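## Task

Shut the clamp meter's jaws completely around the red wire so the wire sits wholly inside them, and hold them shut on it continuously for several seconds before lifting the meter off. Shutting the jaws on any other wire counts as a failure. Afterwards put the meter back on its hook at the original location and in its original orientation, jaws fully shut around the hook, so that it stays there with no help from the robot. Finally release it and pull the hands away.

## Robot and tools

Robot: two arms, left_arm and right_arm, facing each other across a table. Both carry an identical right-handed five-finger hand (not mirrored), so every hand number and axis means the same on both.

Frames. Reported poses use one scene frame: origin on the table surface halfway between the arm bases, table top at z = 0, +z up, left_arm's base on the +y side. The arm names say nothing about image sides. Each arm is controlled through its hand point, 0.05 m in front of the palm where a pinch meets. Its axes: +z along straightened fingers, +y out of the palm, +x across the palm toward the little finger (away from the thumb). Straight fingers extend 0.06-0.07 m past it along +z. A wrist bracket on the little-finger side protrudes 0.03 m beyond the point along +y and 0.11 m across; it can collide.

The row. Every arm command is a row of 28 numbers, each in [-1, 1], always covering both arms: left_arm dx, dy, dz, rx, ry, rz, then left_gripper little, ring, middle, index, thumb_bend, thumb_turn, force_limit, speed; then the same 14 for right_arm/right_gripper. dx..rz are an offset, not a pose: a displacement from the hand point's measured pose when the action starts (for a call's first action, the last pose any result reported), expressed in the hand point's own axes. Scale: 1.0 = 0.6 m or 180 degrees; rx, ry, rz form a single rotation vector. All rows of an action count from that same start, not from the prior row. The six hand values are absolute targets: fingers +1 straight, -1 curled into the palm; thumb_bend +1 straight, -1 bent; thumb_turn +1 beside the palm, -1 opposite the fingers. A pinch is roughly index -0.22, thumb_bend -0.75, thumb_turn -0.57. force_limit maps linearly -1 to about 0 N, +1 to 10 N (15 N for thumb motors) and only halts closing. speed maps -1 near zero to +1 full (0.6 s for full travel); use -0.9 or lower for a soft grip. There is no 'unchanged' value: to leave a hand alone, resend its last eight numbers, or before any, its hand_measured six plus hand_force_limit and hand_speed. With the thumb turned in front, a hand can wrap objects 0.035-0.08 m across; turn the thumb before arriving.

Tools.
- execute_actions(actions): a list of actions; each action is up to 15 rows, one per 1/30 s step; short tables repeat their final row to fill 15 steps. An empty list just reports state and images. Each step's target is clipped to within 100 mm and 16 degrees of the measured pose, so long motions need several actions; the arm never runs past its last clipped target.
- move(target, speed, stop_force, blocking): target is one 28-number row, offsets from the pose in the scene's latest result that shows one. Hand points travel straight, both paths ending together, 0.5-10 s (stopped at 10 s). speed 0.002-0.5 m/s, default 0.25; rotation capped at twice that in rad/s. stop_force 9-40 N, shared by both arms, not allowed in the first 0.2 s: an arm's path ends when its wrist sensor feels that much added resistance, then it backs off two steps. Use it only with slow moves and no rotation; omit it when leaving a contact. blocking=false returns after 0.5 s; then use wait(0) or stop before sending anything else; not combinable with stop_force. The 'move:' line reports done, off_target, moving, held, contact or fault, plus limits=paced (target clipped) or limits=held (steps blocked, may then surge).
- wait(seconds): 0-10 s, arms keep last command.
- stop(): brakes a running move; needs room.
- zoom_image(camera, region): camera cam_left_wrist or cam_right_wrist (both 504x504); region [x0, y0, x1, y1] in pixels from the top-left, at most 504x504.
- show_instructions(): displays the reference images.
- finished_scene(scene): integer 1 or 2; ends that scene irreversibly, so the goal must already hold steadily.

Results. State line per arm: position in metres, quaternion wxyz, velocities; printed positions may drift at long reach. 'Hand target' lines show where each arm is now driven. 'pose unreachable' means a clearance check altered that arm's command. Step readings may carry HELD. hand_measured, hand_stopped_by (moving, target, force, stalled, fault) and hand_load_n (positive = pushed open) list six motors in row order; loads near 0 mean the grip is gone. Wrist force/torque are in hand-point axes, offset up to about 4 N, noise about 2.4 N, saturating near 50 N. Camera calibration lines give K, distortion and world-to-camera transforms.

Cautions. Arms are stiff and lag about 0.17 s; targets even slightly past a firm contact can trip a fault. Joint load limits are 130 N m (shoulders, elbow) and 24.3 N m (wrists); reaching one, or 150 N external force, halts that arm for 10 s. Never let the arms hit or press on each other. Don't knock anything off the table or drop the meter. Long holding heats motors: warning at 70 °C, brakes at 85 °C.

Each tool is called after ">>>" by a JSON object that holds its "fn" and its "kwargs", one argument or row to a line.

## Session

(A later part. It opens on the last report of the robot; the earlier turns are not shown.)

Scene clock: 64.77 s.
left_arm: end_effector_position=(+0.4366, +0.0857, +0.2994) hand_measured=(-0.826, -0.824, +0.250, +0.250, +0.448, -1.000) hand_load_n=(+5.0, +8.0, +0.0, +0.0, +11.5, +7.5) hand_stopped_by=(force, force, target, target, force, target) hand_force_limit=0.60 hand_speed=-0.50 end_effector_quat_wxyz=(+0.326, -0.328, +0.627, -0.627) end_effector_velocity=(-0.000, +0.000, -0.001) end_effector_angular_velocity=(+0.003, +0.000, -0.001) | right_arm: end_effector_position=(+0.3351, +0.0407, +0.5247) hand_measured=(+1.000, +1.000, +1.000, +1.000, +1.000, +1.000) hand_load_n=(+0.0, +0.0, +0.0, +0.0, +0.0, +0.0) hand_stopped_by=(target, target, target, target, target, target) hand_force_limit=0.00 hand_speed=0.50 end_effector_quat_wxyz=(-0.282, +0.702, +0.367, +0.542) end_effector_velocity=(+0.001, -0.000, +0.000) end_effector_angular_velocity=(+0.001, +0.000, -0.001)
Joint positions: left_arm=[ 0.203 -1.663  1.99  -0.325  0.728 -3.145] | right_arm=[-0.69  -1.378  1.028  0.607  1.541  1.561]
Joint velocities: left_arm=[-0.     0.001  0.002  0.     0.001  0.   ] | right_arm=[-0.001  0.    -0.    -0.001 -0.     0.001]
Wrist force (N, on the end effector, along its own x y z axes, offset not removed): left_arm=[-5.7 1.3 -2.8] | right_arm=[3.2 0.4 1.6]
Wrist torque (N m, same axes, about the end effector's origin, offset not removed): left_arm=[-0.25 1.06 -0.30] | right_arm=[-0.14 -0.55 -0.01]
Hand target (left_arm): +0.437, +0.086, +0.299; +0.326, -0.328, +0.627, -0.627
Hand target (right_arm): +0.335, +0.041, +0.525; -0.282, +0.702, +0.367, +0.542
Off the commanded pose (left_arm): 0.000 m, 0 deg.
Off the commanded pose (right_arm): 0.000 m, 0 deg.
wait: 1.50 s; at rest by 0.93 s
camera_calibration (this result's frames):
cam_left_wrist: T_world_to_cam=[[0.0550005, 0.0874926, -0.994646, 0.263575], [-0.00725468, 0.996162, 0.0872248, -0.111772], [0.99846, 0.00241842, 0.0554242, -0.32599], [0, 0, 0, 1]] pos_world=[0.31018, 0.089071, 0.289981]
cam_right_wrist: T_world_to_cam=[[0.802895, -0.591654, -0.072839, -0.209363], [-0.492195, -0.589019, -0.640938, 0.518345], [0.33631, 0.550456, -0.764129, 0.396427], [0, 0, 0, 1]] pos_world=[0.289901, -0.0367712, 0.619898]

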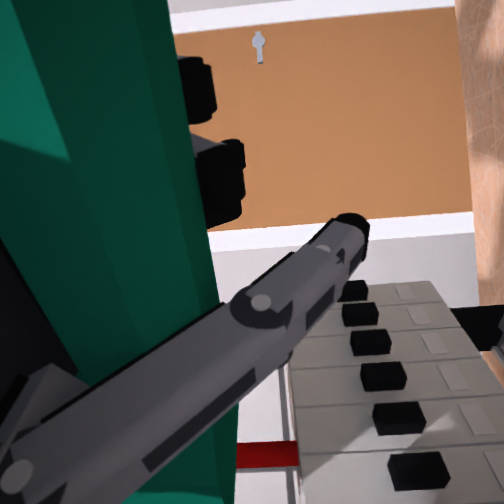

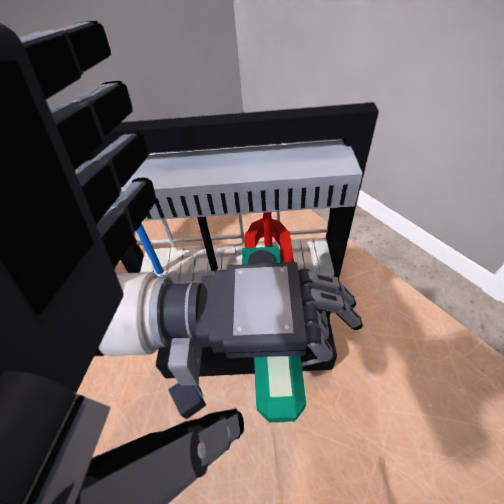

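>>> {"fn": "zoom_image", "kwargs": {
  "camera": "cam_right_wrist",
  "region": [230, 200, 310, 280]
}}

>>> {"fn": "wait", "kwargs": {
  "seconds": 7
}}

Region (230, 200, 310, 280) of cam_right_wrist's 504x504 image, scaled by 6.300, with more detail than that image has.

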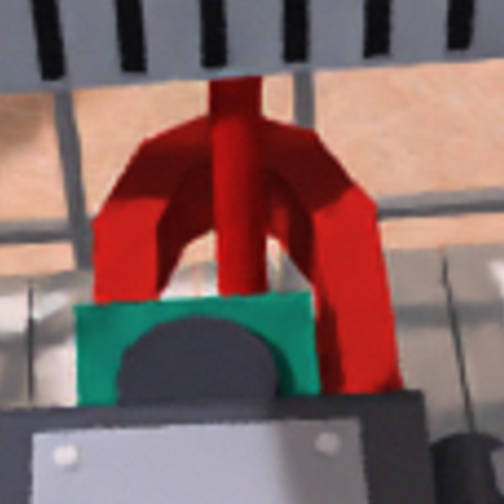

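Scene clock: 71.97 s.
left_arm: end_effector_position=(+0.4366, +0.0857, +0.2994) hand_measured=(-0.826, -0.824, +0.250, +0.250, +0.448, -1.000) hand_load_n=(+5.0, +8.0, +0.0, +0.0, +11.5, +7.5) hand_stopped_by=(force, force, target, target, force, target) hand_force_limit=0.60 hand_speed=-0.50 end_effector_quat_wxyz=(+0.326, -0.328, +0.627, -0.627) end_effector_velocity=(-0.000, +0.000, +0.000) end_effector_angular_velocity=(-0.001, -0.000, -0.001) | right_arm: end_effector_position=(+0.3351, +0.0407, +0.5247) hand_measured=(+1.000, +1.000, +1.000, +1.000, +1.000, +1.000) hand_load_n=(+0.0, +0.0, +0.0, +0.0, +0.0, +0.0) hand_stopped_by=(target, target, target, target, target, target) hand_force_limit=0.00 hand_speed=0.50 end_effector_quat_wxyz=(-0.282, +0.702, +0.367, +0.542) end_effector_velocity=(+0.000, -0.000, +0.000) end_effector_angular_velocity=(+0.001, +0.001, -0.001)
Joint positions: left_arm=[ 0.203 -1.663  1.99  -0.325  0.728 -3.145] | right_arm=[-0.69  -1.378  1.028  0.607  1.541  1.561]
Joint velocities: left_arm=[ 0.    -0.001  0.     0.     0.001  0.   ] | right_arm=[-0.001 -0.     0.    -0.     0.     0.001]
Wrist force (N, on the end effector, along its own x y z axes, offset not removed): left_arm=[-1.6 -0.2 -5.5] | right_arm=[1.3 -1.3 3.0]
Wrist torque (N m, same axes, about the end effector's origin, offset not removed): left_arm=[0.05 0.51 -0.18] | right_arm=[-0.45 -0.49 -0.03]
Hand target (left_arm): +0.437, +0.086, +0.299; +0.326, -0.328, +0.627, -0.627
Hand target (right_arm): +0.335, +0.041, +0.525; -0.282, +0.702, +0.367, +0.542
Off the commanded pose (left_arm): 0.000 m, 0 deg.
Off the commanded pose (right_arm): 0.000 m, 0 deg.
wait: 7.00 s; at rest from the start
camera_calibration (this result's frames):
cam_left_wrist: T_world_to_cam=[[0.0550005, 0.0874927, -0.994646, 0.263575], [-0.00725485, 0.996162, 0.0872249, -0.111772], [0.99846, 0.00241858, 0.0554242, -0.32599], [0, 0, 0, 1]] pos_world=[0.31018, 0.0890711, 0.289981]
cam_right_wrist: T_world_to_cam=[[0.802895, -0.591654, -0.072839, -0.209363], [-0.492195, -0.589019, -0.640938, 0.518345], [0.336309, 0.550457, -0.764129, 0.396427], [0, 0, 0, 1]] pos_world=[0.289901, -0.0367711, 0.619898]

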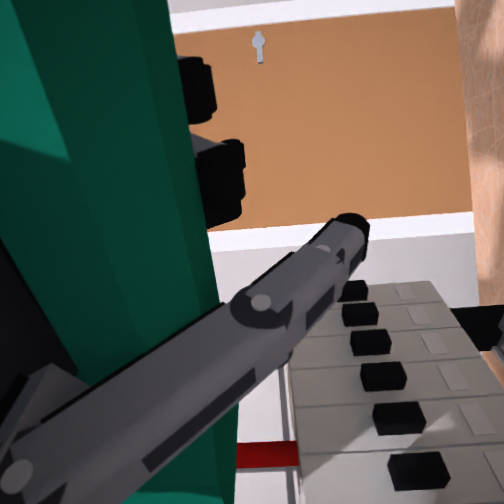

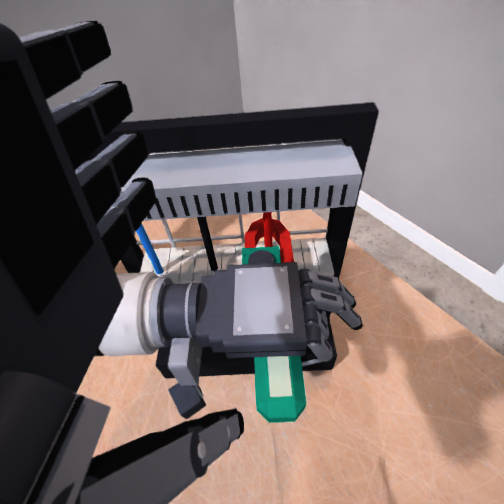

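>>> {"fn": "execute_actions", "kwargs": {
  "actions": [
    [[0,0,0,0,0,0,-0.98,-0.98,-1,-1,-0.98,-1,0.6,-0.1,0,0,0,0,0,0,1,1,1,1,1,1,0,0.5],[0,0,0,0,0,0,-0.98,-0.98,-1,-1,-0.98,-1,0.6,-0.1,0,0,0,0,0,0,1,1,1,1,1,1,0,0.5],[0,0,0,0,0,0,-0.98,-0.98,-1,-1,-0.98,-1,0.6,-0.1,0,0,0,0,0,0,1,1,1,1,1,1,0,0.5],[0,0,0,0,0,0,-0.98,-0.98,-1,-1,-0.98,-1,0.6,-0.1,0,0,0,0,0,0,1,1,1,1,1,1,0,0.5],[0,0,0,0,0,0,-0.98,-0.98,-1,-1,-0.98,-1,0.6,-0.1,0,0,0,0,0,0,1,1,1,1,1,1,0,0.5],[0,0,0,0,0,0,-0.98,-0.98,-1,-1,-0.98,-1,0.6,-0.1,0,0,0,0,0,0,1,1,1,1,1,1,0,0.5],[0,0,0,0,0,0,-0.98,-0.98,-1,-1,-0.98,-1,0.6,-0.1,0,0,0,0,0,0,1,1,1,1,1,1,0,0.5],[0,0,0,0,0,0,-0.98,-0.98,-1,-1,-0.98,-1,0.6,-0.1,0,0,0,0,0,0,1,1,1,1,1,1,0,0.5],[0,0,0,0,0,0,-0.98,-0.98,-1,-1,-0.98,-1,0.6,-0.45,0,0,0,0,0,0,1,1,1,1,1,1,0,0.5]],
    [[0,0,0,0,0,0,-0.98,-0.98,-1,-1,-0.98,-1,0.6,-0.45,0,0,0,0,0,0,1,1,1,1,1,1,0,0.5],[0,0,0,0,0,0,-0.98,-0.98,-1,-1,-0.98,-1,0.6,-0.45,0,0,0,0,0,0,1,1,1,1,1,1,0,0.5],[0,0,0,0,0,0,-0.98,-0.98,-1,-1,-0.98,-1,0.6,-0.45,0,0,0,0,0,0,1,1,1,1,1,1,0,0.5],[0,0,0,0,0,0,-0.98,-0.98,-1,-1,-0.98,-1,0.6,-0.45,0,0,0,0,0,0,1,1,1,1,1,1,0,0.5],[0,0,0,0,0,0,-0.98,-0.98,-1,-1,-0.98,-1,0.6,-0.45,0,0,0,0,0,0,1,1,1,1,1,1,0,0.5],[0,0,0,0,0,0,-0.98,-0.98,-1,-1,-0.98,-1,0.6,-0.45,0,0,0,0,0,0,1,1,1,1,1,1,0,0.5],[0,0,0,0,0,0,-0.98,-0.98,-1,-1,-0.98,-1,0.6,-0.45,0,0,0,0,0,0,1,1,1,1,1,1,0,0.5],[0,0,0,0,0,0,-0.98,-0.98,-1,-1,-0.98,-1,0.6,-0.65,0,0,0,0,0,0,1,1,1,1,1,1,0,0.5]]
  ]
}}

>>> {"fn": "wait", "kwargs": {
  "seconds": 0.6
}}

>>> {"fn": "zoom_image", "kwargs": {
  "camera": "cam_right_wrist",
  "region": [190, 190, 350, 350]
}}

Scene clock: 74.20 s.
left_arm: end_effector_position=(+0.4366, +0.0857, +0.2994) hand_measured=(-0.826, -0.824, -0.258, -0.610, +0.448, -1.000) hand_load_n=(+6.0, +9.0, +0.0, +7.0, +11.5, +7.5) hand_stopped_by=(force, force, force, moving, force, target) hand_force_limit=0.60 hand_speed=-0.65 end_effector_quat_wxyz=(+0.326, -0.328, +0.627, -0.627) end_effector_velocity=(-0.000, -0.000, +0.000) end_effector_angular_velocity=(-0.000, -0.000, +0.000) | right_arm: end_effector_position=(+0.3351, +0.0407, +0.5247) hand_measured=(+1.000, +1.000, +1.000, +1.000, +1.000, +1.000) hand_load_n=(+0.0, +0.0, +0.0, +0.0, +0.0, +0.0) hand_stopped_by=(target, target, target, target, target, target) hand_force_limit=0.00 hand_speed=0.50 end_effector_quat_wxyz=(-0.282, +0.702, +0.367, +0.542) end_effector_velocity=(+0.001, -0.000, -0.001) end_effector_angular_velocity=(-0.002, +0.002, -0.001)
Joint positions: left_arm=[ 0.203 -1.663  1.99  -0.325  0.728 -3.145] | right_arm=[-0.69  -1.378  1.028  0.607  1.541  1.561]
Joint velocities: left_arm=[-0.     0.    -0.    -0.    -0.001 -0.   ] | right_arm=[-0.001  0.002 -0.     0.001  0.     0.001]
Wrist force (N, on the end effector, along its own x y z axes, offset not removed): left_arm=[-1.1 -0.2 1.0] | right_arm=[-2.6 -1.6 -0.9]
Wrist torque (N m, same axes, about the end effector's origin, offset not removed): left_arm=[-0.47 0.24 0.02] | right_arm=[-0.02 0.33 -0.13]
Hand target (left_arm): +0.437, +0.086, +0.299; +0.326, -0.328, +0.627, -0.627
Hand target (right_arm): +0.335, +0.041, +0.525; -0.282, +0.702, +0.367, +0.542
Off the commanded pose (left_arm): 0.000 m, 0 deg.
Off the commanded pose (right_arm): 0.000 m, 0 deg.
Step readings (end_effector_position; steps 1 to 15: 1st action; 16 to 30: 2nd action):
0: left_arm (+0.4366, +0.0857, +0.2994) | right_arm (+0.3351, +0.0407, +0.5247)
1: left_arm (+0.4366, +0.0857, +0.2994) | right_arm (+0.3351, +0.0407, +0.5247)
2: left_arm (+0.4366, +0.0857, +0.2994) | right_arm (+0.3351, +0.0407, +0.5247)
4: left_arm (+0.4366, +0.0857, +0.2994) | right_arm (+0.3351, +0.0407, +0.5247)
8: left_arm (+0.4366, +0.0857, +0.2994) | right_arm (+0.3351, +0.0407, +0.5247)
15: left_arm (+0.4366, +0.0857, +0.2994) | right_arm (+0.3351, +0.0407, +0.5247)
16: left_arm (+0.4366, +0.0857, +0.2994) | right_arm (+0.3351, +0.0407, +0.5247)
17: left_arm (+0.4366, +0.0857, +0.2994) | right_arm (+0.3351, +0.0407, +0.5247)
19: left_arm (+0.4366, +0.0857, +0.2994) | right_arm (+0.3351, +0.0407, +0.5247)
23: left_arm (+0.4366, +0.0857, +0.2994) | right_arm (+0.3351, +0.0407, +0.5247)
30: end_effector_position above
camera_calibration (this result's frames):
cam_left_wrist: T_world_to_cam=[[0.0550004, 0.087493, -0.994646, 0.263575], [-0.00725737, 0.996162, 0.0872251, -0.111772], [0.99846, 0.0024211, 0.0554243, -0.32599], [0, 0, 0, 1]] pos_world=[0.31018, 0.0890713, 0.28998]
cam_right_wrist: T_world_to_cam=[[0.802895, -0.591654, -0.0728391, -0.209363], [-0.492195, -0.589019, -0.640937, 0.518345], [0.336309, 0.550456, -0.764129, 0.396427], [0, 0, 0, 1]] pos_world=[0.289901, -0.0367711, 0.619898]

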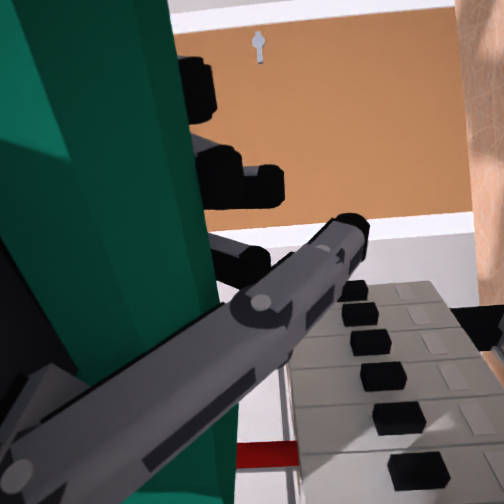

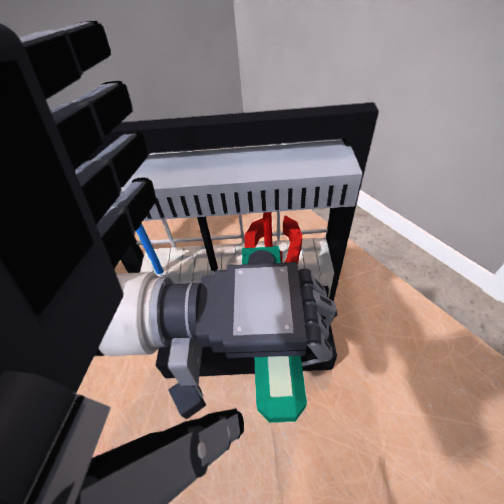

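Scene clock: 74.80 s.
left_arm: end_effector_position=(+0.4366, +0.0857, +0.2994) hand_measured=(-0.826, -0.824, -0.258, -0.648, +0.448, -1.000) hand_load_n=(+6.0, +9.0, +0.0, +8.5, +11.5, +7.5) hand_stopped_by=(force, force, force, force, force, target) hand_force_limit=0.60 hand_speed=-0.65 end_effector_quat_wxyz=(+0.326, -0.328, +0.627, -0.627) end_effector_velocity=(+0.000, +0.000, -0.001) end_effector_angular_velocity=(+0.001, +0.000, +0.001) | right_arm: end_effector_position=(+0.3351, +0.0407, +0.5247) hand_measured=(+1.000, +1.000, +1.000, +1.000, +1.000, +1.000) hand_load_n=(+0.0, +0.0, +0.0, +0.0, +0.0, +0.0) hand_stopped_by=(target, target, target, target, target, target) hand_force_limit=0.00 hand_speed=0.50 end_effector_quat_wxyz=(-0.282, +0.702, +0.367, +0.542) end_effector_velocity=(+0.000, -0.000, +0.000) end_effector_angular_velocity=(+0.001, +0.001, -0.000)
Joint positions: left_arm=[ 0.203 -1.663  1.99  -0.325  0.728 -3.145] | right_arm=[-0.69  -1.378  1.028  0.607  1.541  1.561]
Joint velocities: left_arm=[-0.     0.     0.001 -0.    -0.001  0.   ] | right_arm=[-0.    -0.    -0.     0.    -0.     0.001]
Wrist force (N, on the end effector, along its own x y z axes, offset not removed): left_arm=[-2.7 2.1 -2.2] | right_arm=[-0.7 -0.1 -2.4]
Wrist torque (N m, same axes, about the end effector's origin, offset not removed): left_arm=[0.01 0.73 -0.12] | right_arm=[-0.10 0.30 -0.07]
Hand target (left_arm): +0.437, +0.086, +0.299; +0.326, -0.328, +0.627, -0.627
Hand target (right_arm): +0.335, +0.041, +0.525; -0.282, +0.702, +0.367, +0.542
Off the commanded pose (left_arm): 0.000 m, 0 deg.
Off the commanded pose (right_arm): 0.000 m, 0 deg.
wait: 0.60 s; at rest by 0.20 s
camera_calibration (this result's frames):
cam_left_wrist: T_world_to_cam=[[0.0550003, 0.0874933, -0.994646, 0.263575], [-0.00725757, 0.996162, 0.0872254, -0.111772], [0.99846, 0.00242129, 0.0554242, -0.32599], [0, 0, 0, 1]] pos_world=[0.31018, 0.0890713, 0.28998]
cam_right_wrist: T_world_to_cam=[[0.802895, -0.591654, -0.0728391, -0.209363], [-0.492195, -0.589019, -0.640937, 0.518345], [0.336309, 0.550456, -0.764129, 0.396427], [0, 0, 0, 1]] pos_world=[0.289901, -0.0367712, 0.619898]

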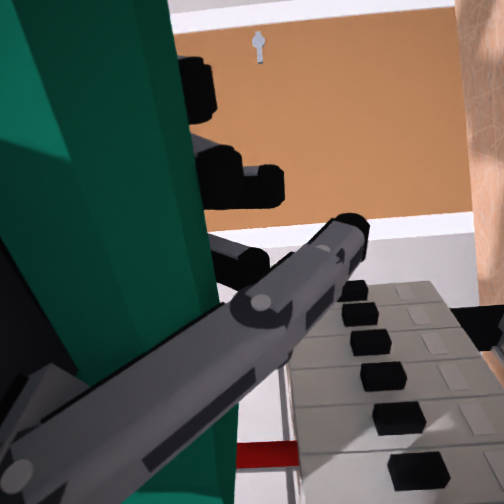

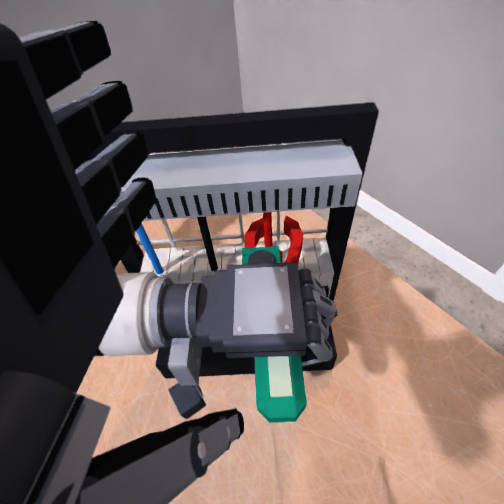

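Region (190, 190, 350, 350) of cam_right_wrist's 504x504 image, scaled by 3.150, with more detail than that image has.

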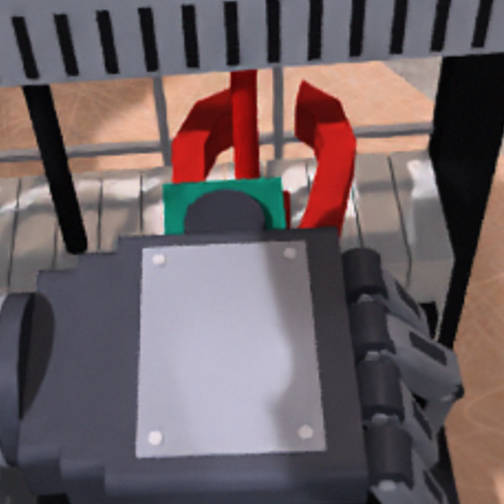

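>>> {"fn": "move", "kwargs": {
  "target": [0.0283,0,-0.0217,0,0,0,-0.98,-0.98,-0.98,-1,-0.98,-1,0.8,-0.55,0,0,0,0,0,0,1,1,1,1,1,1,0,0.5],
  "speed": 0.04
}}

>>> {"fn": "zoom_image", "kwargs": {
  "camera": "cam_right_wrist",
  "region": [190, 190, 350, 350]
}}

Scene clock: 76.17 s.
left_arm: end_effector_position=(+0.4165, +0.0793, +0.2995) hand_measured=(-0.826, -0.824, -0.726, -0.648, +0.448, -1.000) hand_load_n=(+6.0, +9.0, +11.0, +0.0, +11.0, +8.0) hand_stopped_by=(force, force, force, force, force, target) hand_force_limit=0.80 hand_speed=-0.55 end_effector_quat_wxyz=(+0.326, -0.327, +0.627, -0.627) end_effector_velocity=(-0.002, -0.001, +0.001) end_effector_angular_velocity=(-0.001, -0.000, +0.000) | right_arm: end_effector_position=(+0.3351, +0.0407, +0.5247) hand_measured=(+1.000, +1.000, +1.000, +1.000, +1.000, +1.000) hand_load_n=(+0.0, +0.0, +0.0, +0.0, +0.0, +0.0) hand_stopped_by=(target, target, target, target, target, target) hand_force_limit=0.00 hand_speed=0.50 end_effector_quat_wxyz=(-0.282, +0.702, +0.367, +0.542) end_effector_velocity=(-0.001, +0.000, +0.000) end_effector_angular_velocity=(-0.001, -0.001, +0.001)
Joint positions: left_arm=[ 0.14  -1.672  1.998 -0.324  0.666 -3.145] | right_arm=[-0.69  -1.378  1.028  0.607  1.541  1.561]
Joint velocities: left_arm=[-0.007 -0.002  0.001 -0.    -0.007  0.   ] | right_arm=[ 0.001 -0.     0.     0.001  0.    -0.001]
Wrist force (N, on the end effector, along its own x y z axes, offset not removed): left_arm=[-0.3 0.0 -2.5] | right_arm=[-0.2 -0.9 -2.9]
Wrist torque (N m, same axes, about the end effector's origin, offset not removed): left_arm=[0.00 0.24 0.06] | right_arm=[-0.03 0.26 0.05]
Hand target (left_arm): +0.416, +0.079, +0.299; +0.326, -0.327, +0.627, -0.627
Hand target (right_arm): +0.335, +0.041, +0.525; -0.282, +0.702, +0.367, +0.542
Off the commanded pose (left_arm): 0.000 m, 0 deg.
Off the commanded pose (right_arm): 0.000 m, 0 deg.
move: done
camera_calibration (this result's frames):
cam_left_wrist: T_world_to_cam=[[0.055221, 0.087511, -0.994632, 0.265235], [-0.00722823, 0.996161, 0.0872443, -0.105613], [0.998448, 0.00237171, 0.0556415, -0.305926], [0, 0, 0, 1]] pos_world=[0.290042, 0.0827219, 0.290047]
cam_right_wrist: T_world_to_cam=[[0.802895, -0.591654, -0.072839, -0.209363], [-0.492195, -0.589019, -0.640938, 0.518345], [0.33631, 0.550456, -0.764129, 0.396427], [0, 0, 0, 1]] pos_world=[0.289901, -0.0367712, 0.619898]

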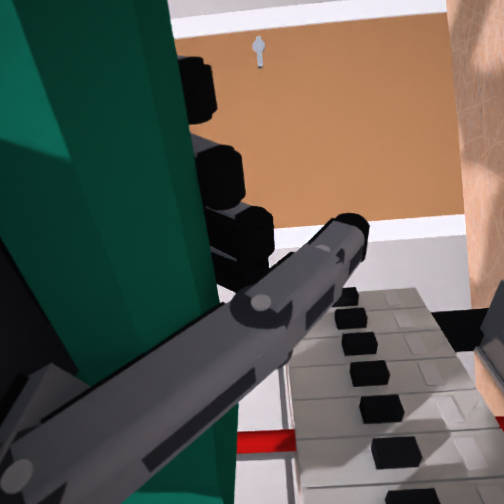

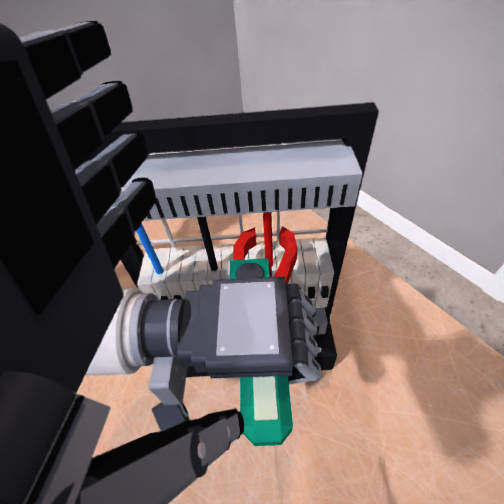

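Region (190, 190, 350, 350) of cam_right_wrist's 504x504 image, scaled by 3.150, with more detail than that image has.

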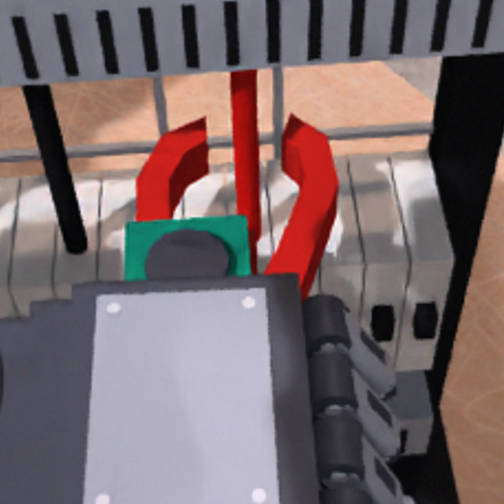

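>>> {"fn": "move", "kwargs": {
  "target": [0.2625,0.2077,-0.0315,0,0,0.3611,-0.98,-0.98,-0.98,-0.97,-0.98,-1,0.6,-0.7,-0.1845,-0.0242,-0.331,0.0197,-0.139,-0.0103,1,1,1,1,1,1,0,0.5],
  "speed": 0.38
}}

Scene clock: 79.57 s.
left_arm: end_effector_position=(+0.3106, -0.0388, +0.1758) hand_measured=(-0.826, -0.824, -0.726, -0.728, +0.448, -1.000) hand_load_n=(+6.0, +9.0, +7.5, +8.0, +11.0, +7.5) hand_stopped_by=(force, force, force, force, force, target) hand_force_limit=0.60 hand_speed=-0.70 end_effector_quat_wxyz=(+0.612, +0.061, +0.705, -0.354) end_effector_velocity=(-0.001, -0.001, -0.001) end_effector_angular_velocity=(+0.002, -0.014, -0.000) | right_arm: end_effector_position=(+0.1975, -0.1315, +0.4681) hand_measured=(+1.000, +1.000, +1.000, +1.000, +1.000, +1.000) hand_load_n=(+0.0, +0.0, +0.0, +0.0, +0.0, +0.0) hand_stopped_by=(target, target, target, target, target, target) hand_force_limit=0.00 hand_speed=0.50 end_effector_quat_wxyz=(-0.209, +0.787, +0.447, +0.370) end_effector_velocity=(-0.000, -0.001, -0.000) end_effector_angular_velocity=(-0.002, +0.001, -0.001)
Joint positions: left_arm=[-0.152 -1.152  1.937 -0.78   0.374 -2.014] | right_arm=[-0.7   -1.667  1.295  1.067  1.488  1.499]
Joint velocities: left_arm=[-0.001  0.003  0.01  -0.042 -0.001  0.037] | right_arm=[-0.002 -0.002  0.002  0.002 -0.001 -0.001]
Wrist force (N, on the end effector, along its own x y z axes, offset not removed): left_arm=[0.4 0.7 -3.7] | right_arm=[1.2 -1.9 -2.5]
Wrist torque (N m, same axes, about the end effector's origin, offset not removed): left_arm=[0.14 0.22 0.01] | right_arm=[-0.34 -0.14 -0.06]
Hand target (left_arm): +0.311, -0.039, +0.176; +0.612, +0.061, +0.705, -0.354
Hand target (right_arm): +0.197, -0.132, +0.468; -0.209, +0.787, +0.447, +0.370
Off the commanded pose (left_arm): 0.001 m, 0 deg.
Off the commanded pose (right_arm): 0.000 m, 0 deg.
move: done
camera_calibration (this result's frames):
cam_left_wrist: T_world_to_cam=[[0.538017, 0.776833, -0.327212, -0.0821469], [-0.319574, 0.547182, 0.773605, -0.0189621], [0.780006, -0.311645, 0.542649, -0.223037], [0, 0, 0, 1]] pos_world=[0.212107, 0.00468192, 0.10882]
cam_right_wrist: T_world_to_cam=[[0.826953, -0.559636, -0.0543674, -0.214013], [-0.553132, -0.792338, -0.257383, 0.118655], [0.100963, 0.242916, -0.964779, 0.594229], [0, 0, 0, 1]] pos_world=[0.182615, -0.170103, 0.592203]

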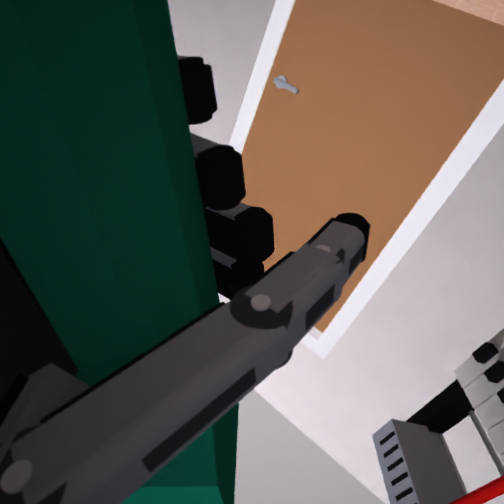

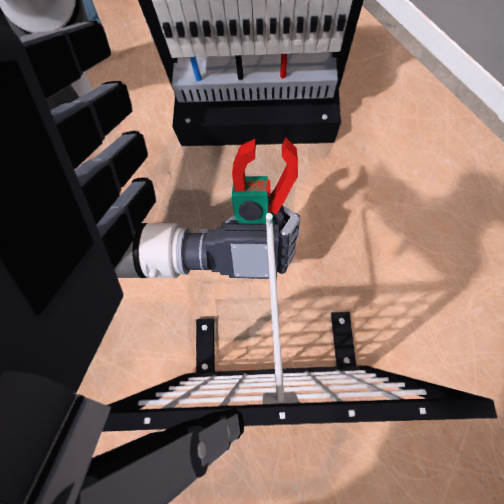

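>>> {"fn": "move", "kwargs": {
  "target": [0.0519,-0.1114,0.0079,-0.02,-0.0044,0.139,-0.98,-0.98,-0.98,-0.97,-0.98,-1,0.6,-0.7,0,0,0,0,0,0,1,1,1,1,1,1,0,0.5],
  "speed": 0.3
}}

>>> {"fn": "zoom_image", "kwargs": {
  "camera": "cam_right_wrist",
  "region": [200, 190, 340, 330]
}}

Scene clock: 81.23 s.
left_arm: end_effector_position=(+0.2722, -0.1018, +0.1762) hand_measured=(-0.826, -0.824, -0.726, -0.728, +0.448, -1.000) hand_load_n=(+6.0, +9.0, +7.5, +8.0, +11.0, +7.5) hand_stopped_by=(force, force, force, force, force, target) hand_force_limit=0.60 hand_speed=-0.70 end_effector_quat_wxyz=(+0.680, +0.190, +0.682, -0.191) end_effector_velocity=(-0.001, -0.001, +0.001) end_effector_angular_velocity=(+0.004, -0.013, +0.003) | right_arm: end_effector_position=(+0.1975, -0.1315, +0.4681) hand_measured=(+1.000, +1.000, +1.000, +1.000, +1.000, +1.000) hand_load_n=(+0.0, +0.0, +0.0, +0.0, +0.0, +0.0) hand_stopped_by=(target, target, target, target, target, target) hand_force_limit=0.00 hand_speed=0.50 end_effector_quat_wxyz=(-0.209, +0.787, +0.447, +0.370) end_effector_velocity=(-0.001, +0.000, -0.000) end_effector_angular_velocity=(-0.001, +0.001, +0.001)
Joint positions: left_arm=[-0.193 -0.973  1.725 -0.741  0.269 -1.584] | right_arm=[-0.7   -1.667  1.295  1.067  1.488  1.499]
Joint velocities: left_arm=[ 0.     0.001  0.005 -0.04  -0.003  0.042] | right_arm=[ 0.001  0.001  0.     0.    -0.     0.001]
Wrist force (N, on the end effector, along its own x y z axes, offset not removed): left_arm=[4.0 -2.8 -6.4] | right_arm=[-0.3 -0.6 -3.0]
Wrist torque (N m, same axes, about the end effector's origin, offset not removed): left_arm=[-0.13 -0.07 -0.09] | right_arm=[0.05 0.01 -0.34]
Hand target (left_arm): +0.272, -0.102, +0.176; +0.680, +0.190, +0.682, -0.191
Hand target (right_arm): +0.197, -0.131, +0.468; -0.209, +0.787, +0.447, +0.370
Off the commanded pose (left_arm): 0.000 m, 0 deg.
Off the commanded pose (right_arm): 0.000 m, 0 deg.
move: done
camera_calibration (this result's frames):
cam_left_wrist: T_world_to_cam=[[0.514169, 0.85158, 0.102186, -0.0739276], [-0.535176, 0.225441, 0.814103, 0.0217704], [0.670236, -0.473274, 0.57166, -0.204629], [0, 0, 0, 1]] pos_world=[0.186812, -0.0387984, 0.106809]
cam_right_wrist: T_world_to_cam=[[0.826983, -0.559594, -0.0543471, -0.214024], [-0.553086, -0.792368, -0.257388, 0.11865], [0.10097, 0.242914, -0.964779, 0.594228], [0, 0, 0, 1]] pos_world=[0.182619, -0.170099, 0.592206]

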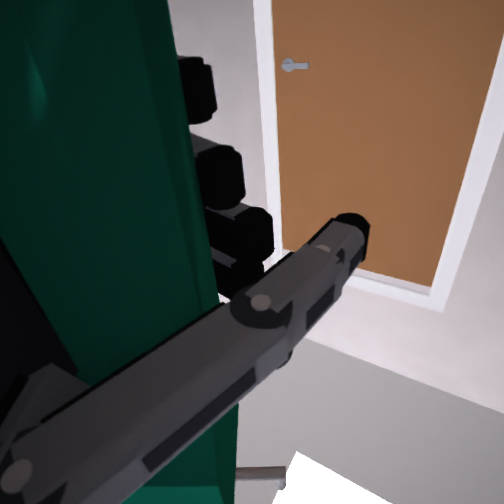

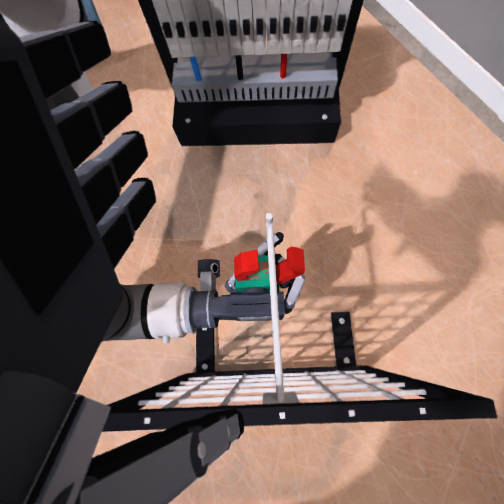

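Region (200, 190, 340, 330) of cam_right_wrist's 504x504 image, scaled by 3.600, with more detail than that image has.

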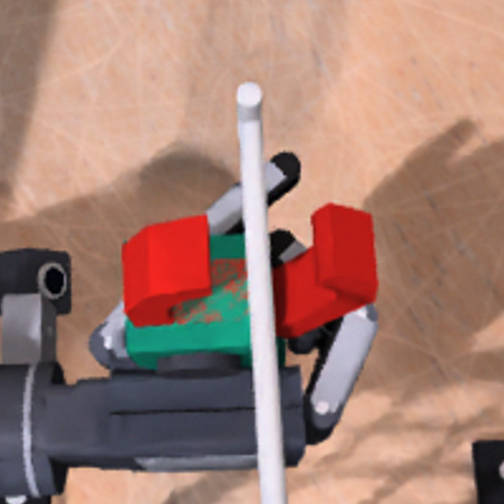

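>>> {"fn": "execute_actions", "kwargs": {
  "actions": [
    [[-0.005,0,0,0,0,0,-0.98,-0.98,-0.98,-0.97,-0.98,-1,0.6,-0.7,0,0,0,0,0,0,1,1,1,1,1,1,0,0.5],[-0.012,0,0,0,0,0,-0.98,-0.98,-0.98,-0.97,-0.98,-1,0.6,-0.7,0,0,0,0,0,0,1,1,1,1,1,1,0,0.5],[-0.02,0,0,0,0,0,-0.98,-0.98,-0.98,-0.97,-0.98,-1,0.6,-0.7,0,0,0,0,0,0,1,1,1,1,1,1,0,0.5],[-0.029,0,0,0,0,0,-0.98,-0.98,-0.98,-0.97,-0.98,-1,0.6,-0.7,0,0,0,0,0,0,1,1,1,1,1,1,0,0.5],[-0.038,0,0,0,0,0,-0.98,-0.98,-0.98,-0.97,-0.98,-1,0.6,-0.7,0,0,0,0,0,0,1,1,1,1,1,1,0,0.5],[-0.046,0,0,0,0,0,-0.98,-0.98,-0.98,-0.97,-0.98,-1,0.6,-0.7,0,0,0,0,0,0,1,1,1,1,1,1,0,0.5],[-0.053,0,0,0,0,0,-0.98,-0.98,-0.98,-0.97,-0.98,-1,0.6,-0.7,0,0,0,0,0,0,1,1,1,1,1,1,0,0.5],[-0.058,0,0,0,0,0,-0.98,-0.98,-0.98,-0.97,-0.98,-1,0.6,-0.7,0,0,0,0,0,0,1,1,1,1,1,1,0,0.5]],
    [[-0.0035,0,0.004,0,0,0,-0.98,-0.98,0.25,0.25,-0.98,-1,0.6,-0.5,0,0,0,0,0,0,1,1,1,1,1,1,0,0.5],[-0.0035,0,0.009,0,0,0,-0.98,-0.98,0.25,0.25,-0.98,-1,0.6,-0.5,0,0,0,0,0,0,1,1,1,1,1,1,0,0.5],[-0.0035,0,0.014,0,0,0,-0.98,-0.98,0.25,0.25,-0.98,-1,0.6,-0.5,0,0,0,0,0,0,1,1,1,1,1,1,0,0.5],[-0.0035,0,0.019,0,0,0,-0.98,-0.98,0.25,0.25,-0.98,-1,0.6,-0.5,0,0,0,0,0,0,1,1,1,1,1,1,0,0.5],[-0.0035,0,0.022,0,0,0,-0.98,-0.98,0.25,0.25,-0.98,-1,0.6,-0.5,0,0,0,0,0,0,1,1,1,1,1,1,0,0.5]]
  ]
}}

>>> {"fn": "wait", "kwargs": {
  "seconds": 1.2
}}

>>> {"fn": "zoom_image", "kwargs": {
  "camera": "cam_right_wrist",
  "region": [200, 190, 340, 330]
}}

Scene clock: 83.17 s.
left_arm: end_effector_position=(+0.2832, -0.1084, +0.2110) hand_measured=(-0.826, -0.824, -0.396, -0.398, +0.448, -1.000) hand_load_n=(+4.5, +8.0, +2.0, +0.0, +11.5, +7.5) hand_stopped_by=(force, force, moving, moving, force, target) hand_force_limit=0.60 hand_speed=-0.50 end_effector_quat_wxyz=(+0.680, +0.190, +0.682, -0.191) end_effector_velocity=(+0.003, -0.002, +0.000) end_effector_angular_velocity=(-0.001, +0.001, -0.000) | right_arm: end_effector_position=(+0.1975, -0.1315, +0.4681) hand_measured=(+1.000, +1.000, +1.000, +1.000, +1.000, +1.000) hand_load_n=(+0.0, +0.0, +0.0, +0.0, +0.0, +0.0) hand_stopped_by=(target, target, target, target, target, target) hand_force_limit=0.00 hand_speed=0.50 end_effector_quat_wxyz=(-0.209, +0.787, +0.447, +0.370) end_effector_velocity=(+0.001, -0.000, +0.000) end_effector_angular_velocity=(+0.002, -0.000, -0.003)
Joint positions: left_arm=[-0.169 -1.015  1.684 -0.663  0.293 -1.579] | right_arm=[-0.7   -1.667  1.295  1.067  1.488  1.499]
Joint velocities: left_arm=[ 0.007  0.004 -0.008  0.005  0.007 -0.002] | right_arm=[-0.002 -0.    -0.    -0.001 -0.     0.001]
Wrist force (N, on the end effector, along its own x y z axes, offset not removed): left_arm=[-0.4 -6.9 -6.3] | right_arm=[1.8 -2.1 -1.9]
Wrist torque (N m, same axes, about the end effector's origin, offset not removed): left_arm=[-0.69 0.61 -0.37] | right_arm=[-0.49 -0.10 0.15]
Hand target (left_arm): +0.284, -0.109, +0.211; +0.680, +0.190, +0.682, -0.192
Hand target (right_arm): +0.197, -0.131, +0.468; -0.209, +0.787, +0.447, +0.370
Off the commanded pose (left_arm): 0.000 m, 0 deg.
Off the commanded pose (right_arm): 0.000 m, 0 deg.
Step readings (end_effector_position; steps 1 to 15: 1st action; 16 to 30: 2nd action):
0: left_arm (+0.2722, -0.1019, +0.1761) | right_arm (+0.1975, -0.1315, +0.4681)
1: left_arm (+0.2722, -0.1019, +0.1761) | right_arm (+0.1975, -0.1315, +0.4681)
2: left_arm (+0.2722, -0.1019, +0.1764) | right_arm (+0.1975, -0.1315, +0.4681)
4: left_arm (+0.2722, -0.1018, +0.1797) | right_arm (+0.1975, -0.1315, +0.4681)
8: left_arm (+0.2722, -0.1018, +0.1940) | right_arm (+0.1975, -0.1315, +0.4681)
15: left_arm (+0.2723, -0.1018, +0.2089) | right_arm (+0.1975, -0.1315, +0.4681)
16: left_arm (+0.2723, -0.1018, +0.2094) | right_arm (+0.1975, -0.1315, +0.4681)
17: left_arm (+0.2726, -0.1020, +0.2098) | right_arm (+0.1975, -0.1315, +0.4681)
19: left_arm (+0.2747, -0.1032, +0.2105) | right_arm (+0.1975, -0.1315, +0.4681)
23: left_arm (+0.2804, -0.1066, +0.2109) | right_arm (+0.1975, -0.1315, +0.4681)
30: end_effector_position above
camera_calibration (this result's frames):
cam_left_wrist: T_world_to_cam=[[0.514269, 0.851479, 0.102523, -0.0775964], [-0.536123, 0.22587, 0.81336, 0.00127158], [0.669403, -0.473251, 0.572655, -0.234972], [0, 0, 0, 1]] pos_world=[0.197878, -0.0454161, 0.141479]
cam_right_wrist: T_world_to_cam=[[0.826954, -0.559635, -0.0543679, -0.214013], [-0.553131, -0.792338, -0.257384, 0.118655], [0.100963, 0.242917, -0.964779, 0.594229], [0, 0, 0, 1]] pos_world=[0.182615, -0.170103, 0.592204]

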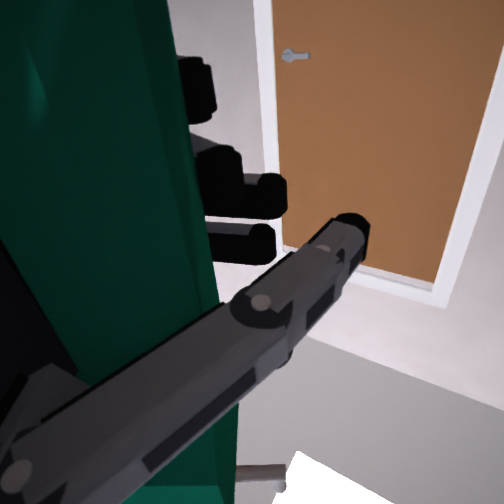

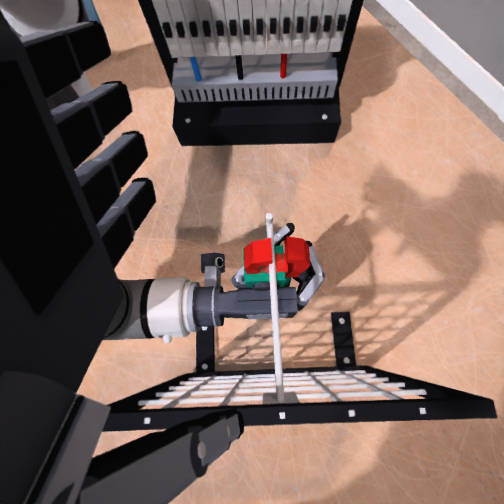

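Scene clock: 84.37 s.
left_arm: end_effector_position=(+0.2835, -0.1087, +0.2109) hand_measured=(-0.826, -0.824, +0.250, +0.250, +0.448, -1.000) hand_load_n=(+4.5, +8.0, +0.0, +0.0, +11.5, +7.5) hand_stopped_by=(force, force, target, target, force, target) hand_force_limit=0.60 hand_speed=-0.50 end_effector_quat_wxyz=(+0.680, +0.190, +0.682, -0.192) end_effector_velocity=(-0.000, -0.000, -0.000) end_effector_angular_velocity=(+0.001, -0.000, -0.001) | right_arm: end_effector_position=(+0.1975, -0.1315, +0.4681) hand_measured=(+1.000, +1.000, +1.000, +1.000, +1.000, +1.000) hand_load_n=(+0.0, +0.0, +0.0, +0.0, +0.0, +0.0) hand_stopped_by=(target, target, target, target, target, target) hand_force_limit=0.00 hand_speed=0.50 end_effector_quat_wxyz=(-0.209, +0.787, +0.447, +0.370) end_effector_velocity=(+0.000, +0.000, -0.000) end_effector_angular_velocity=(-0.002, -0.001, +0.001)
Joint positions: left_arm=[-0.169 -1.015  1.684 -0.662  0.294 -1.579] | right_arm=[-0.7   -1.667  1.295  1.067  1.488  1.499]
Joint velocities: left_arm=[-0.     0.     0.001 -0.     0.001 -0.   ] | right_arm=[ 0.001  0.001 -0.     0.     0.001 -0.002]
Wrist force (N, on the end effector, along its own x y z axes, offset not removed): left_arm=[5.5 -3.6 -4.4] | right_arm=[2.9 -2.9 0.6]
Wrist torque (N m, same axes, about the end effector's origin, offset not removed): left_arm=[-0.32 -0.19 0.20] | right_arm=[-0.64 -0.31 0.10]
Hand target (left_arm): +0.284, -0.109, +0.211; +0.680, +0.190, +0.682, -0.192
Hand target (right_arm): +0.197, -0.131, +0.468; -0.209, +0.787, +0.447, +0.370
Off the commanded pose (left_arm): 0.000 m, 0 deg.
Off the commanded pose (right_arm): 0.000 m, 0 deg.
wait: 1.20 s; at rest by 0.93 s
camera_calibration (this result's frames):
cam_left_wrist: T_world_to_cam=[[0.514287, 0.85149, 0.10234, -0.0775355], [-0.536003, 0.225974, 0.81341, 0.00149162], [0.669485, -0.473181, 0.572617, -0.235316], [0, 0, 0, 1]] pos_world=[0.198216, -0.0456636, 0.141468]
cam_right_wrist: T_world_to_cam=[[0.826954, -0.559635, -0.0543678, -0.214013], [-0.553131, -0.792338, -0.257384, 0.118655], [0.100963, 0.242917, -0.964779, 0.594229], [0, 0, 0, 1]] pos_world=[0.182615, -0.170103, 0.592204]

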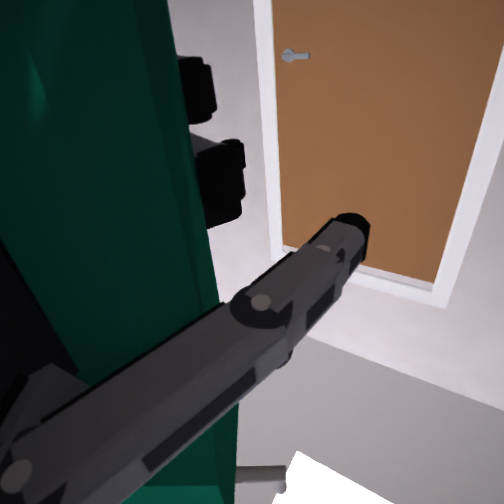

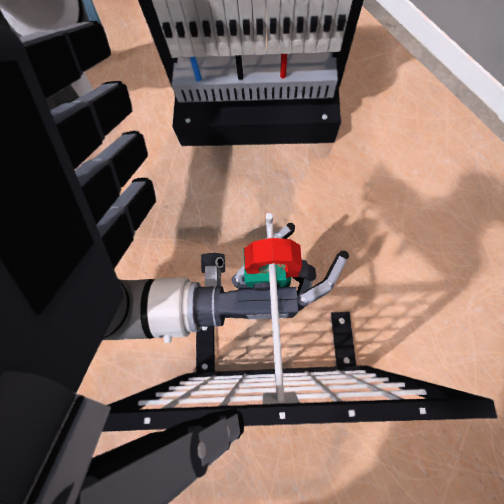

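Region (200, 190, 340, 330) of cam_right_wrist's 504x504 image, scaled by 3.600, with more detail than that image has.

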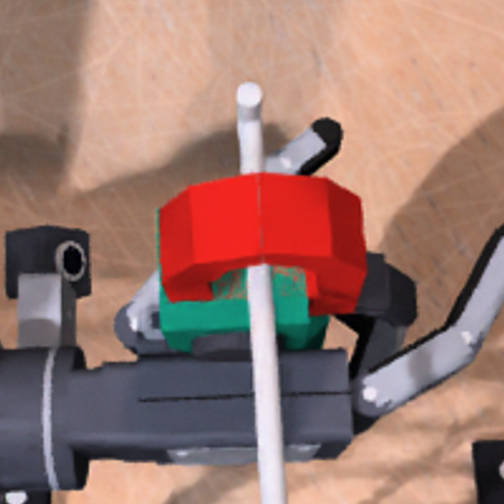

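>>> {"fn": "execute_actions", "kwargs": {
  "actions": [
    [[0.003,0,-0.001,0,0,0,-0.98,-0.98,0.25,0.25,-0.98,-1,0.6,-0.85,0,0,0,0,0,0,1,1,1,1,1,1,0,0.5],[0.006,0,-0.0017,0,0,0,-0.98,-0.98,0.25,0.25,-0.98,-1,0.6,-0.85,0,0,0,0,0,0,1,1,1,1,1,1,0,0.5],[0.008,0,-0.0017,0,0,0,-0.98,-0.98,0.25,0.25,-0.98,-1,0.6,-0.85,0,0,0,0,0,0,1,1,1,1,1,1,0,0.5],[0.008,0,-0.0017,0,0,0,-0.98,-0.98,0.25,0.25,-0.98,-1,0.6,-0.85,0,0,0,0,0,0,1,1,1,1,1,1,0,0.5],[0.008,0,-0.0017,0,0,0,-0.98,-0.98,0.25,0.25,-0.98,-1,0.6,-0.85,0,0,0,0,0,0,1,1,1,1,1,1,0,0.5],[0.008,0,-0.0017,0,0,0,-0.98,-0.98,0.25,0.25,-0.98,-1,0.6,-0.85,0,0,0,0,0,0,1,1,1,1,1,1,0,0.5],[0.008,0,-0.0017,0,0,0,-0.98,-0.98,0.25,0.25,-0.98,-1,0.6,-0.85,0,0,0,0,0,0,1,1,1,1,1,1,0,0.5],[0.008,0,-0.0017,0,0,0,-0.98,-0.98,0.25,0.25,-0.98,-1,0.6,-0.85,0,0,0,0,0,0,1,1,1,1,1,1,0,0.5],[0.008,0,-0.0017,0,0,0,-0.98,-0.98,0.25,0.25,-0.98,-1,0.6,-0.85,0,0,0,0,0,0,1,1,1,1,1,1,0,0.5],[0.008,0,-0.0017,0,0,0,-0.98,-0.98,0.25,0.25,-0.98,-1,0.6,-0.85,0,0,0,0,0,0,1,1,1,1,1,1,0,0.5],[0.008,0,-0.0017,0,0,0,1,1,1,1,1,-1,0.6,-0.85,0,0,0,0,0,0,1,1,1,1,1,1,0,0.5]],
    [[0,0,0,0,0,0,1,1,1,1,1,-1,0.6,-0.85,0,0,0,0,0,0,1,1,1,1,1,1,0,0.5],[0,0,0,0,0,0,1,1,1,1,1,-1,0.6,-0.85,0,0,0,0,0,0,1,1,1,1,1,1,0,0.5],[0,0,0,0,0,0,1,1,1,1,1,-1,0.6,-0.85,0,0,0,0,0,0,1,1,1,1,1,1,0,0.5],[0,0,0,0,0,0,1,1,1,1,1,-1,0.6,-0.85,0,0,0,0,0,0,1,1,1,1,1,1,0,0.5],[0,0,0,0,0,0,1,1,1,1,1,-1,0.6,-0.85,0,0,0,0,0,0,1,1,1,1,1,1,0,0.5],[0,0,0,0,0,0,1,1,1,1,1,-1,0.6,-0.85,0,0,0,0,0,0,1,1,1,1,1,1,0,0.5],[0,0,0,0,0,0,1,1,1,1,1,-1,0.6,-0.85,0,0,0,0,0,0,1,1,1,1,1,1,0,0.5],[0,0,0,0,0,0,1,1,1,1,1,-1,0.6,-0.6,0,0,0,0,0,0,1,1,1,1,1,1,0,0.5]],
    [[0,0,0,0,0,0,1,1,1,1,1,-1,0.6,0.4,0,0,0,0,0,0,1,1,1,1,1,1,0,0.5]]
  ]
}}

>>> {"fn": "wait", "kwargs": {
  "seconds": 0.6
}}

>>> {"fn": "zoom_image", "kwargs": {
  "camera": "cam_right_wrist",
  "region": [200, 190, 340, 330]
}}

Scene clock: 87.03 s.
left_arm: end_effector_position=(+0.2827, -0.1082, +0.2062) hand_measured=(+0.516, +0.518, +1.000, +1.000, +1.000, -1.000) hand_load_n=(+0.0, +0.5, +0.0, +0.0, +0.0, +0.0) hand_stopped_by=(moving, moving, target, target, target, target) hand_force_limit=0.60 hand_speed=0.40 end_effector_quat_wxyz=(+0.680, +0.190, +0.682, -0.192) end_effector_velocity=(+0.000, +0.000, +0.000) end_effector_angular_velocity=(-0.000, +0.000, +0.002) | right_arm: end_effector_position=(+0.1975, -0.1315, +0.4681) hand_measured=(+1.000, +1.000, +1.000, +1.000, +1.000, +1.000) hand_load_n=(+0.0, +0.0, +0.0, +0.0, +0.0, +0.0) hand_stopped_by=(target, target, target, target, target, target) hand_force_limit=0.00 hand_speed=0.50 end_effector_quat_wxyz=(-0.209, +0.787, +0.447, +0.370) end_effector_velocity=(-0.001, +0.000, +0.001) end_effector_angular_velocity=(+0.002, -0.001, +0.001)
Joint positions: left_arm=[-0.17  -1.009  1.688 -0.673  0.292 -1.579] | right_arm=[-0.7   -1.667  1.295  1.067  1.488  1.499]
Joint velocities: left_arm=[ 0.    -0.001 -0.     0.    -0.002  0.   ] | right_arm=[ 0.003 -0.001  0.    -0.     0.001  0.002]
Wrist force (N, on the end effector, along its own x y z axes, offset not removed): left_arm=[0.3 -1.9 -4.1] | right_arm=[0.8 1.5 0.1]
Wrist torque (N m, same axes, about the end effector's origin, offset not removed): left_arm=[-0.16 0.07 0.02] | right_arm=[-0.10 0.13 0.13]
Hand target (left_arm): +0.283, -0.108, +0.206; +0.680, +0.190, +0.682, -0.192
Hand target (right_arm): +0.197, -0.131, +0.468; -0.209, +0.787, +0.447, +0.370
Off the commanded pose (left_arm): 0.000 m, 0 deg.
Off the commanded pose (right_arm): 0.000 m, 0 deg.
Step readings (end_effector_position; steps 1 to 15: 1st action; 16 to 30: 2nd action; 31 to 45: 3rd action):
0: left_arm (+0.2835, -0.1087, +0.2109) | right_arm (+0.1975, -0.1315, +0.4681)
1: left_arm (+0.2835, -0.1087, +0.2109) | right_arm (+0.1975, -0.1315, +0.4681)
2: left_arm (+0.2835, -0.1087, +0.2107) | right_arm (+0.1975, -0.1315, +0.4681)
4: left_arm (+0.2834, -0.1085, +0.2093) | right_arm (+0.1975, -0.1315, +0.4681)
8: left_arm (+0.2830, -0.1082, +0.2071) | right_arm (+0.1975, -0.1315, +0.4681)
15: left_arm (+0.2827, -0.1082, +0.2062) | right_arm (+0.1975, -0.1315, +0.4681)
16: left_arm (+0.2827, -0.1082, +0.2062) | right_arm (+0.1975, -0.1315, +0.4681)
17: left_arm (+0.2827, -0.1082, +0.2062) | right_arm (+0.1975, -0.1315, +0.4681)
19: left_arm (+0.2827, -0.1082, +0.2062) | right_arm (+0.1975, -0.1315, +0.4681)
23: left_arm (+0.2827, -0.1082, +0.2062) | right_arm (+0.1975, -0.1315, +0.4681)
30: left_arm (+0.2827, -0.1082, +0.2062) | right_arm (+0.1975, -0.1315, +0.4681)
31: left_arm (+0.2827, -0.1082, +0.2062) | right_arm (+0.1975, -0.1315, +0.4681)
32: left_arm (+0.2827, -0.1082, +0.2062) | right_arm (+0.1975, -0.1315, +0.4681)
34: left_arm (+0.2827, -0.1082, +0.2062) | right_arm (+0.1975, -0.1315, +0.4681)
38: left_arm (+0.2827, -0.1082, +0.2062) | right_arm (+0.1975, -0.1315, +0.4681)
45: end_effector_position above
camera_calibration (this result's frames):
cam_left_wrist: T_world_to_cam=[[0.514232, 0.851524, 0.102337, -0.0770631], [-0.535995, 0.225926, 0.813429, 0.00476176], [0.669533, -0.473143, 0.572591, -0.231808], [0, 0, 0, 1]] pos_world=[0.197384, -0.0451329, 0.136744]
cam_right_wrist: T_world_to_cam=[[0.826954, -0.559635, -0.0543678, -0.214013], [-0.553131, -0.792338, -0.257384, 0.118655], [0.100963, 0.242917, -0.964779, 0.594229], [0, 0, 0, 1]] pos_world=[0.182615, -0.170103, 0.592203]

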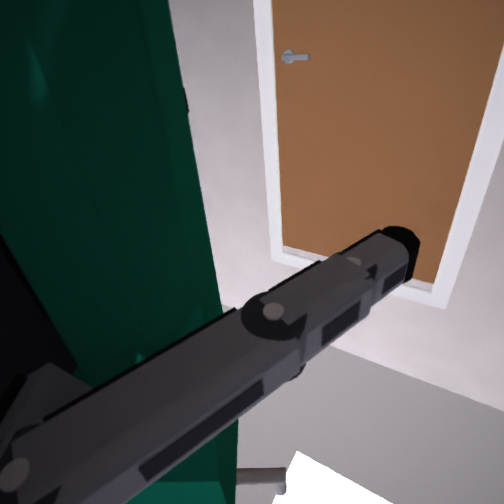

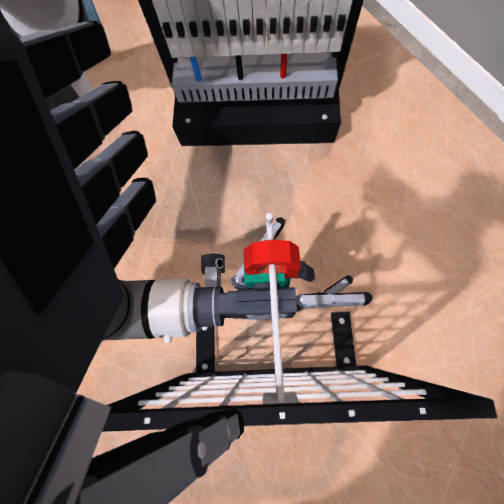

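Scene clock: 87.63 s.
left_arm: end_effector_position=(+0.2827, -0.1082, +0.2062) hand_measured=(+1.000, +1.000, +1.000, +1.000, +1.000, -1.000) hand_load_n=(+0.0, +0.0, +0.0, +0.0, +0.0, +0.0) hand_stopped_by=(target, target, target, target, target, target) hand_force_limit=0.60 hand_speed=0.40 end_effector_quat_wxyz=(+0.680, +0.190, +0.682, -0.192) end_effector_velocity=(-0.000, -0.001, -0.000) end_effector_angular_velocity=(+0.001, -0.000, -0.001) | right_arm: end_effector_position=(+0.1975, -0.1315, +0.4681) hand_measured=(+1.000, +1.000, +1.000, +1.000, +1.000, +1.000) hand_load_n=(+0.0, +0.0, +0.0, +0.0, +0.0, +0.0) hand_stopped_by=(target, target, target, target, target, target) hand_force_limit=0.00 hand_speed=0.50 end_effector_quat_wxyz=(-0.209, +0.787, +0.447, +0.370) end_effector_velocity=(+0.000, -0.001, +0.001) end_effector_angular_velocity=(+0.002, -0.001, -0.002)
Joint positions: left_arm=[-0.17  -1.009  1.688 -0.673  0.292 -1.579] | right_arm=[-0.7   -1.667  1.295  1.067  1.488  1.499]
Joint velocities: left_arm=[-0.     0.001 -0.     0.     0.001  0.   ] | right_arm=[-0.002 -0.002  0.    -0.001 -0.     0.   ]
Wrist force (N, on the end effector, along its own x y z axes, offset not removed): left_arm=[-1.6 -8.4 -1.2] | right_arm=[0.5 0.9 -0.8]
Wrist torque (N m, same axes, about the end effector's origin, offset not removed): left_arm=[-1.29 0.45 -0.41] | right_arm=[-0.03 -0.06 0.26]
Hand target (left_arm): +0.283, -0.108, +0.206; +0.680, +0.190, +0.682, -0.192
Hand target (right_arm): +0.197, -0.131, +0.468; -0.209, +0.787, +0.447, +0.370
Off the commanded pose (left_arm): 0.000 m, 0 deg.
Off the commanded pose (right_arm): 0.000 m, 0 deg.
wait: 0.60 s; at rest by 0.37 s
camera_calibration (this result's frames):
cam_left_wrist: T_world_to_cam=[[0.514231, 0.851524, 0.102337, -0.0770632], [-0.535995, 0.225926, 0.813429, 0.00476179], [0.669533, -0.473143, 0.572591, -0.231808], [0, 0, 0, 1]] pos_world=[0.197384, -0.0451329, 0.136744]
cam_right_wrist: T_world_to_cam=[[0.826954, -0.559635, -0.0543678, -0.214013], [-0.553131, -0.792338, -0.257384, 0.118655], [0.100963, 0.242917, -0.964779, 0.594229], [0, 0, 0, 1]] pos_world=[0.182615, -0.170103, 0.592204]

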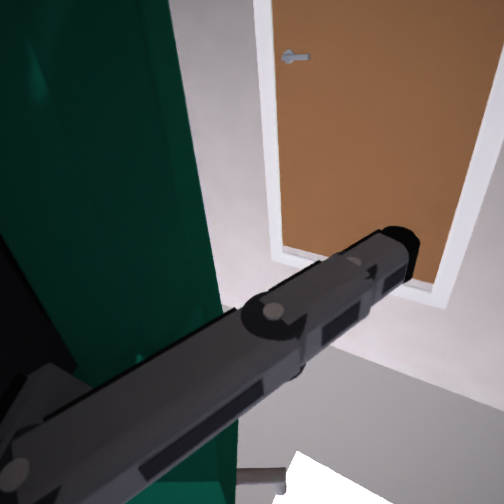

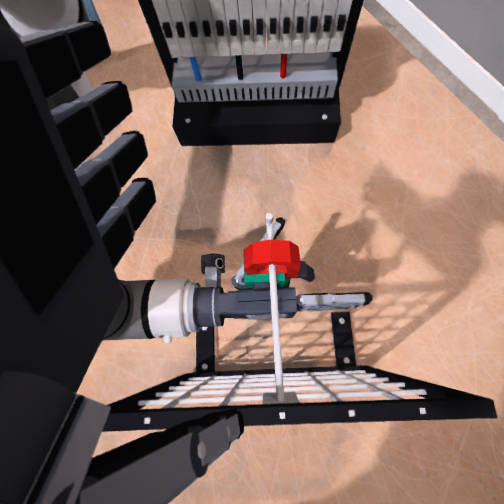

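Region (200, 190, 340, 330) of cam_right_wrist's 504x504 image, scaled by 3.600, with more detail than that image has.

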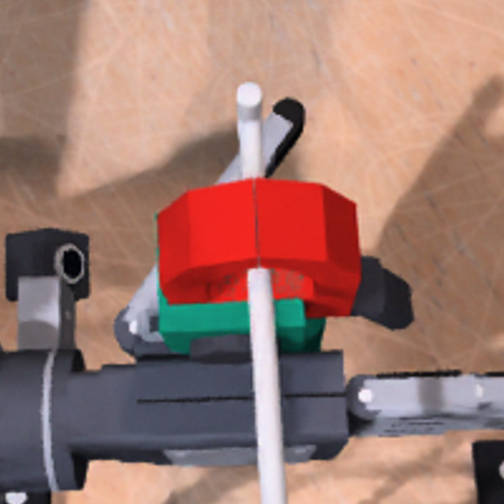

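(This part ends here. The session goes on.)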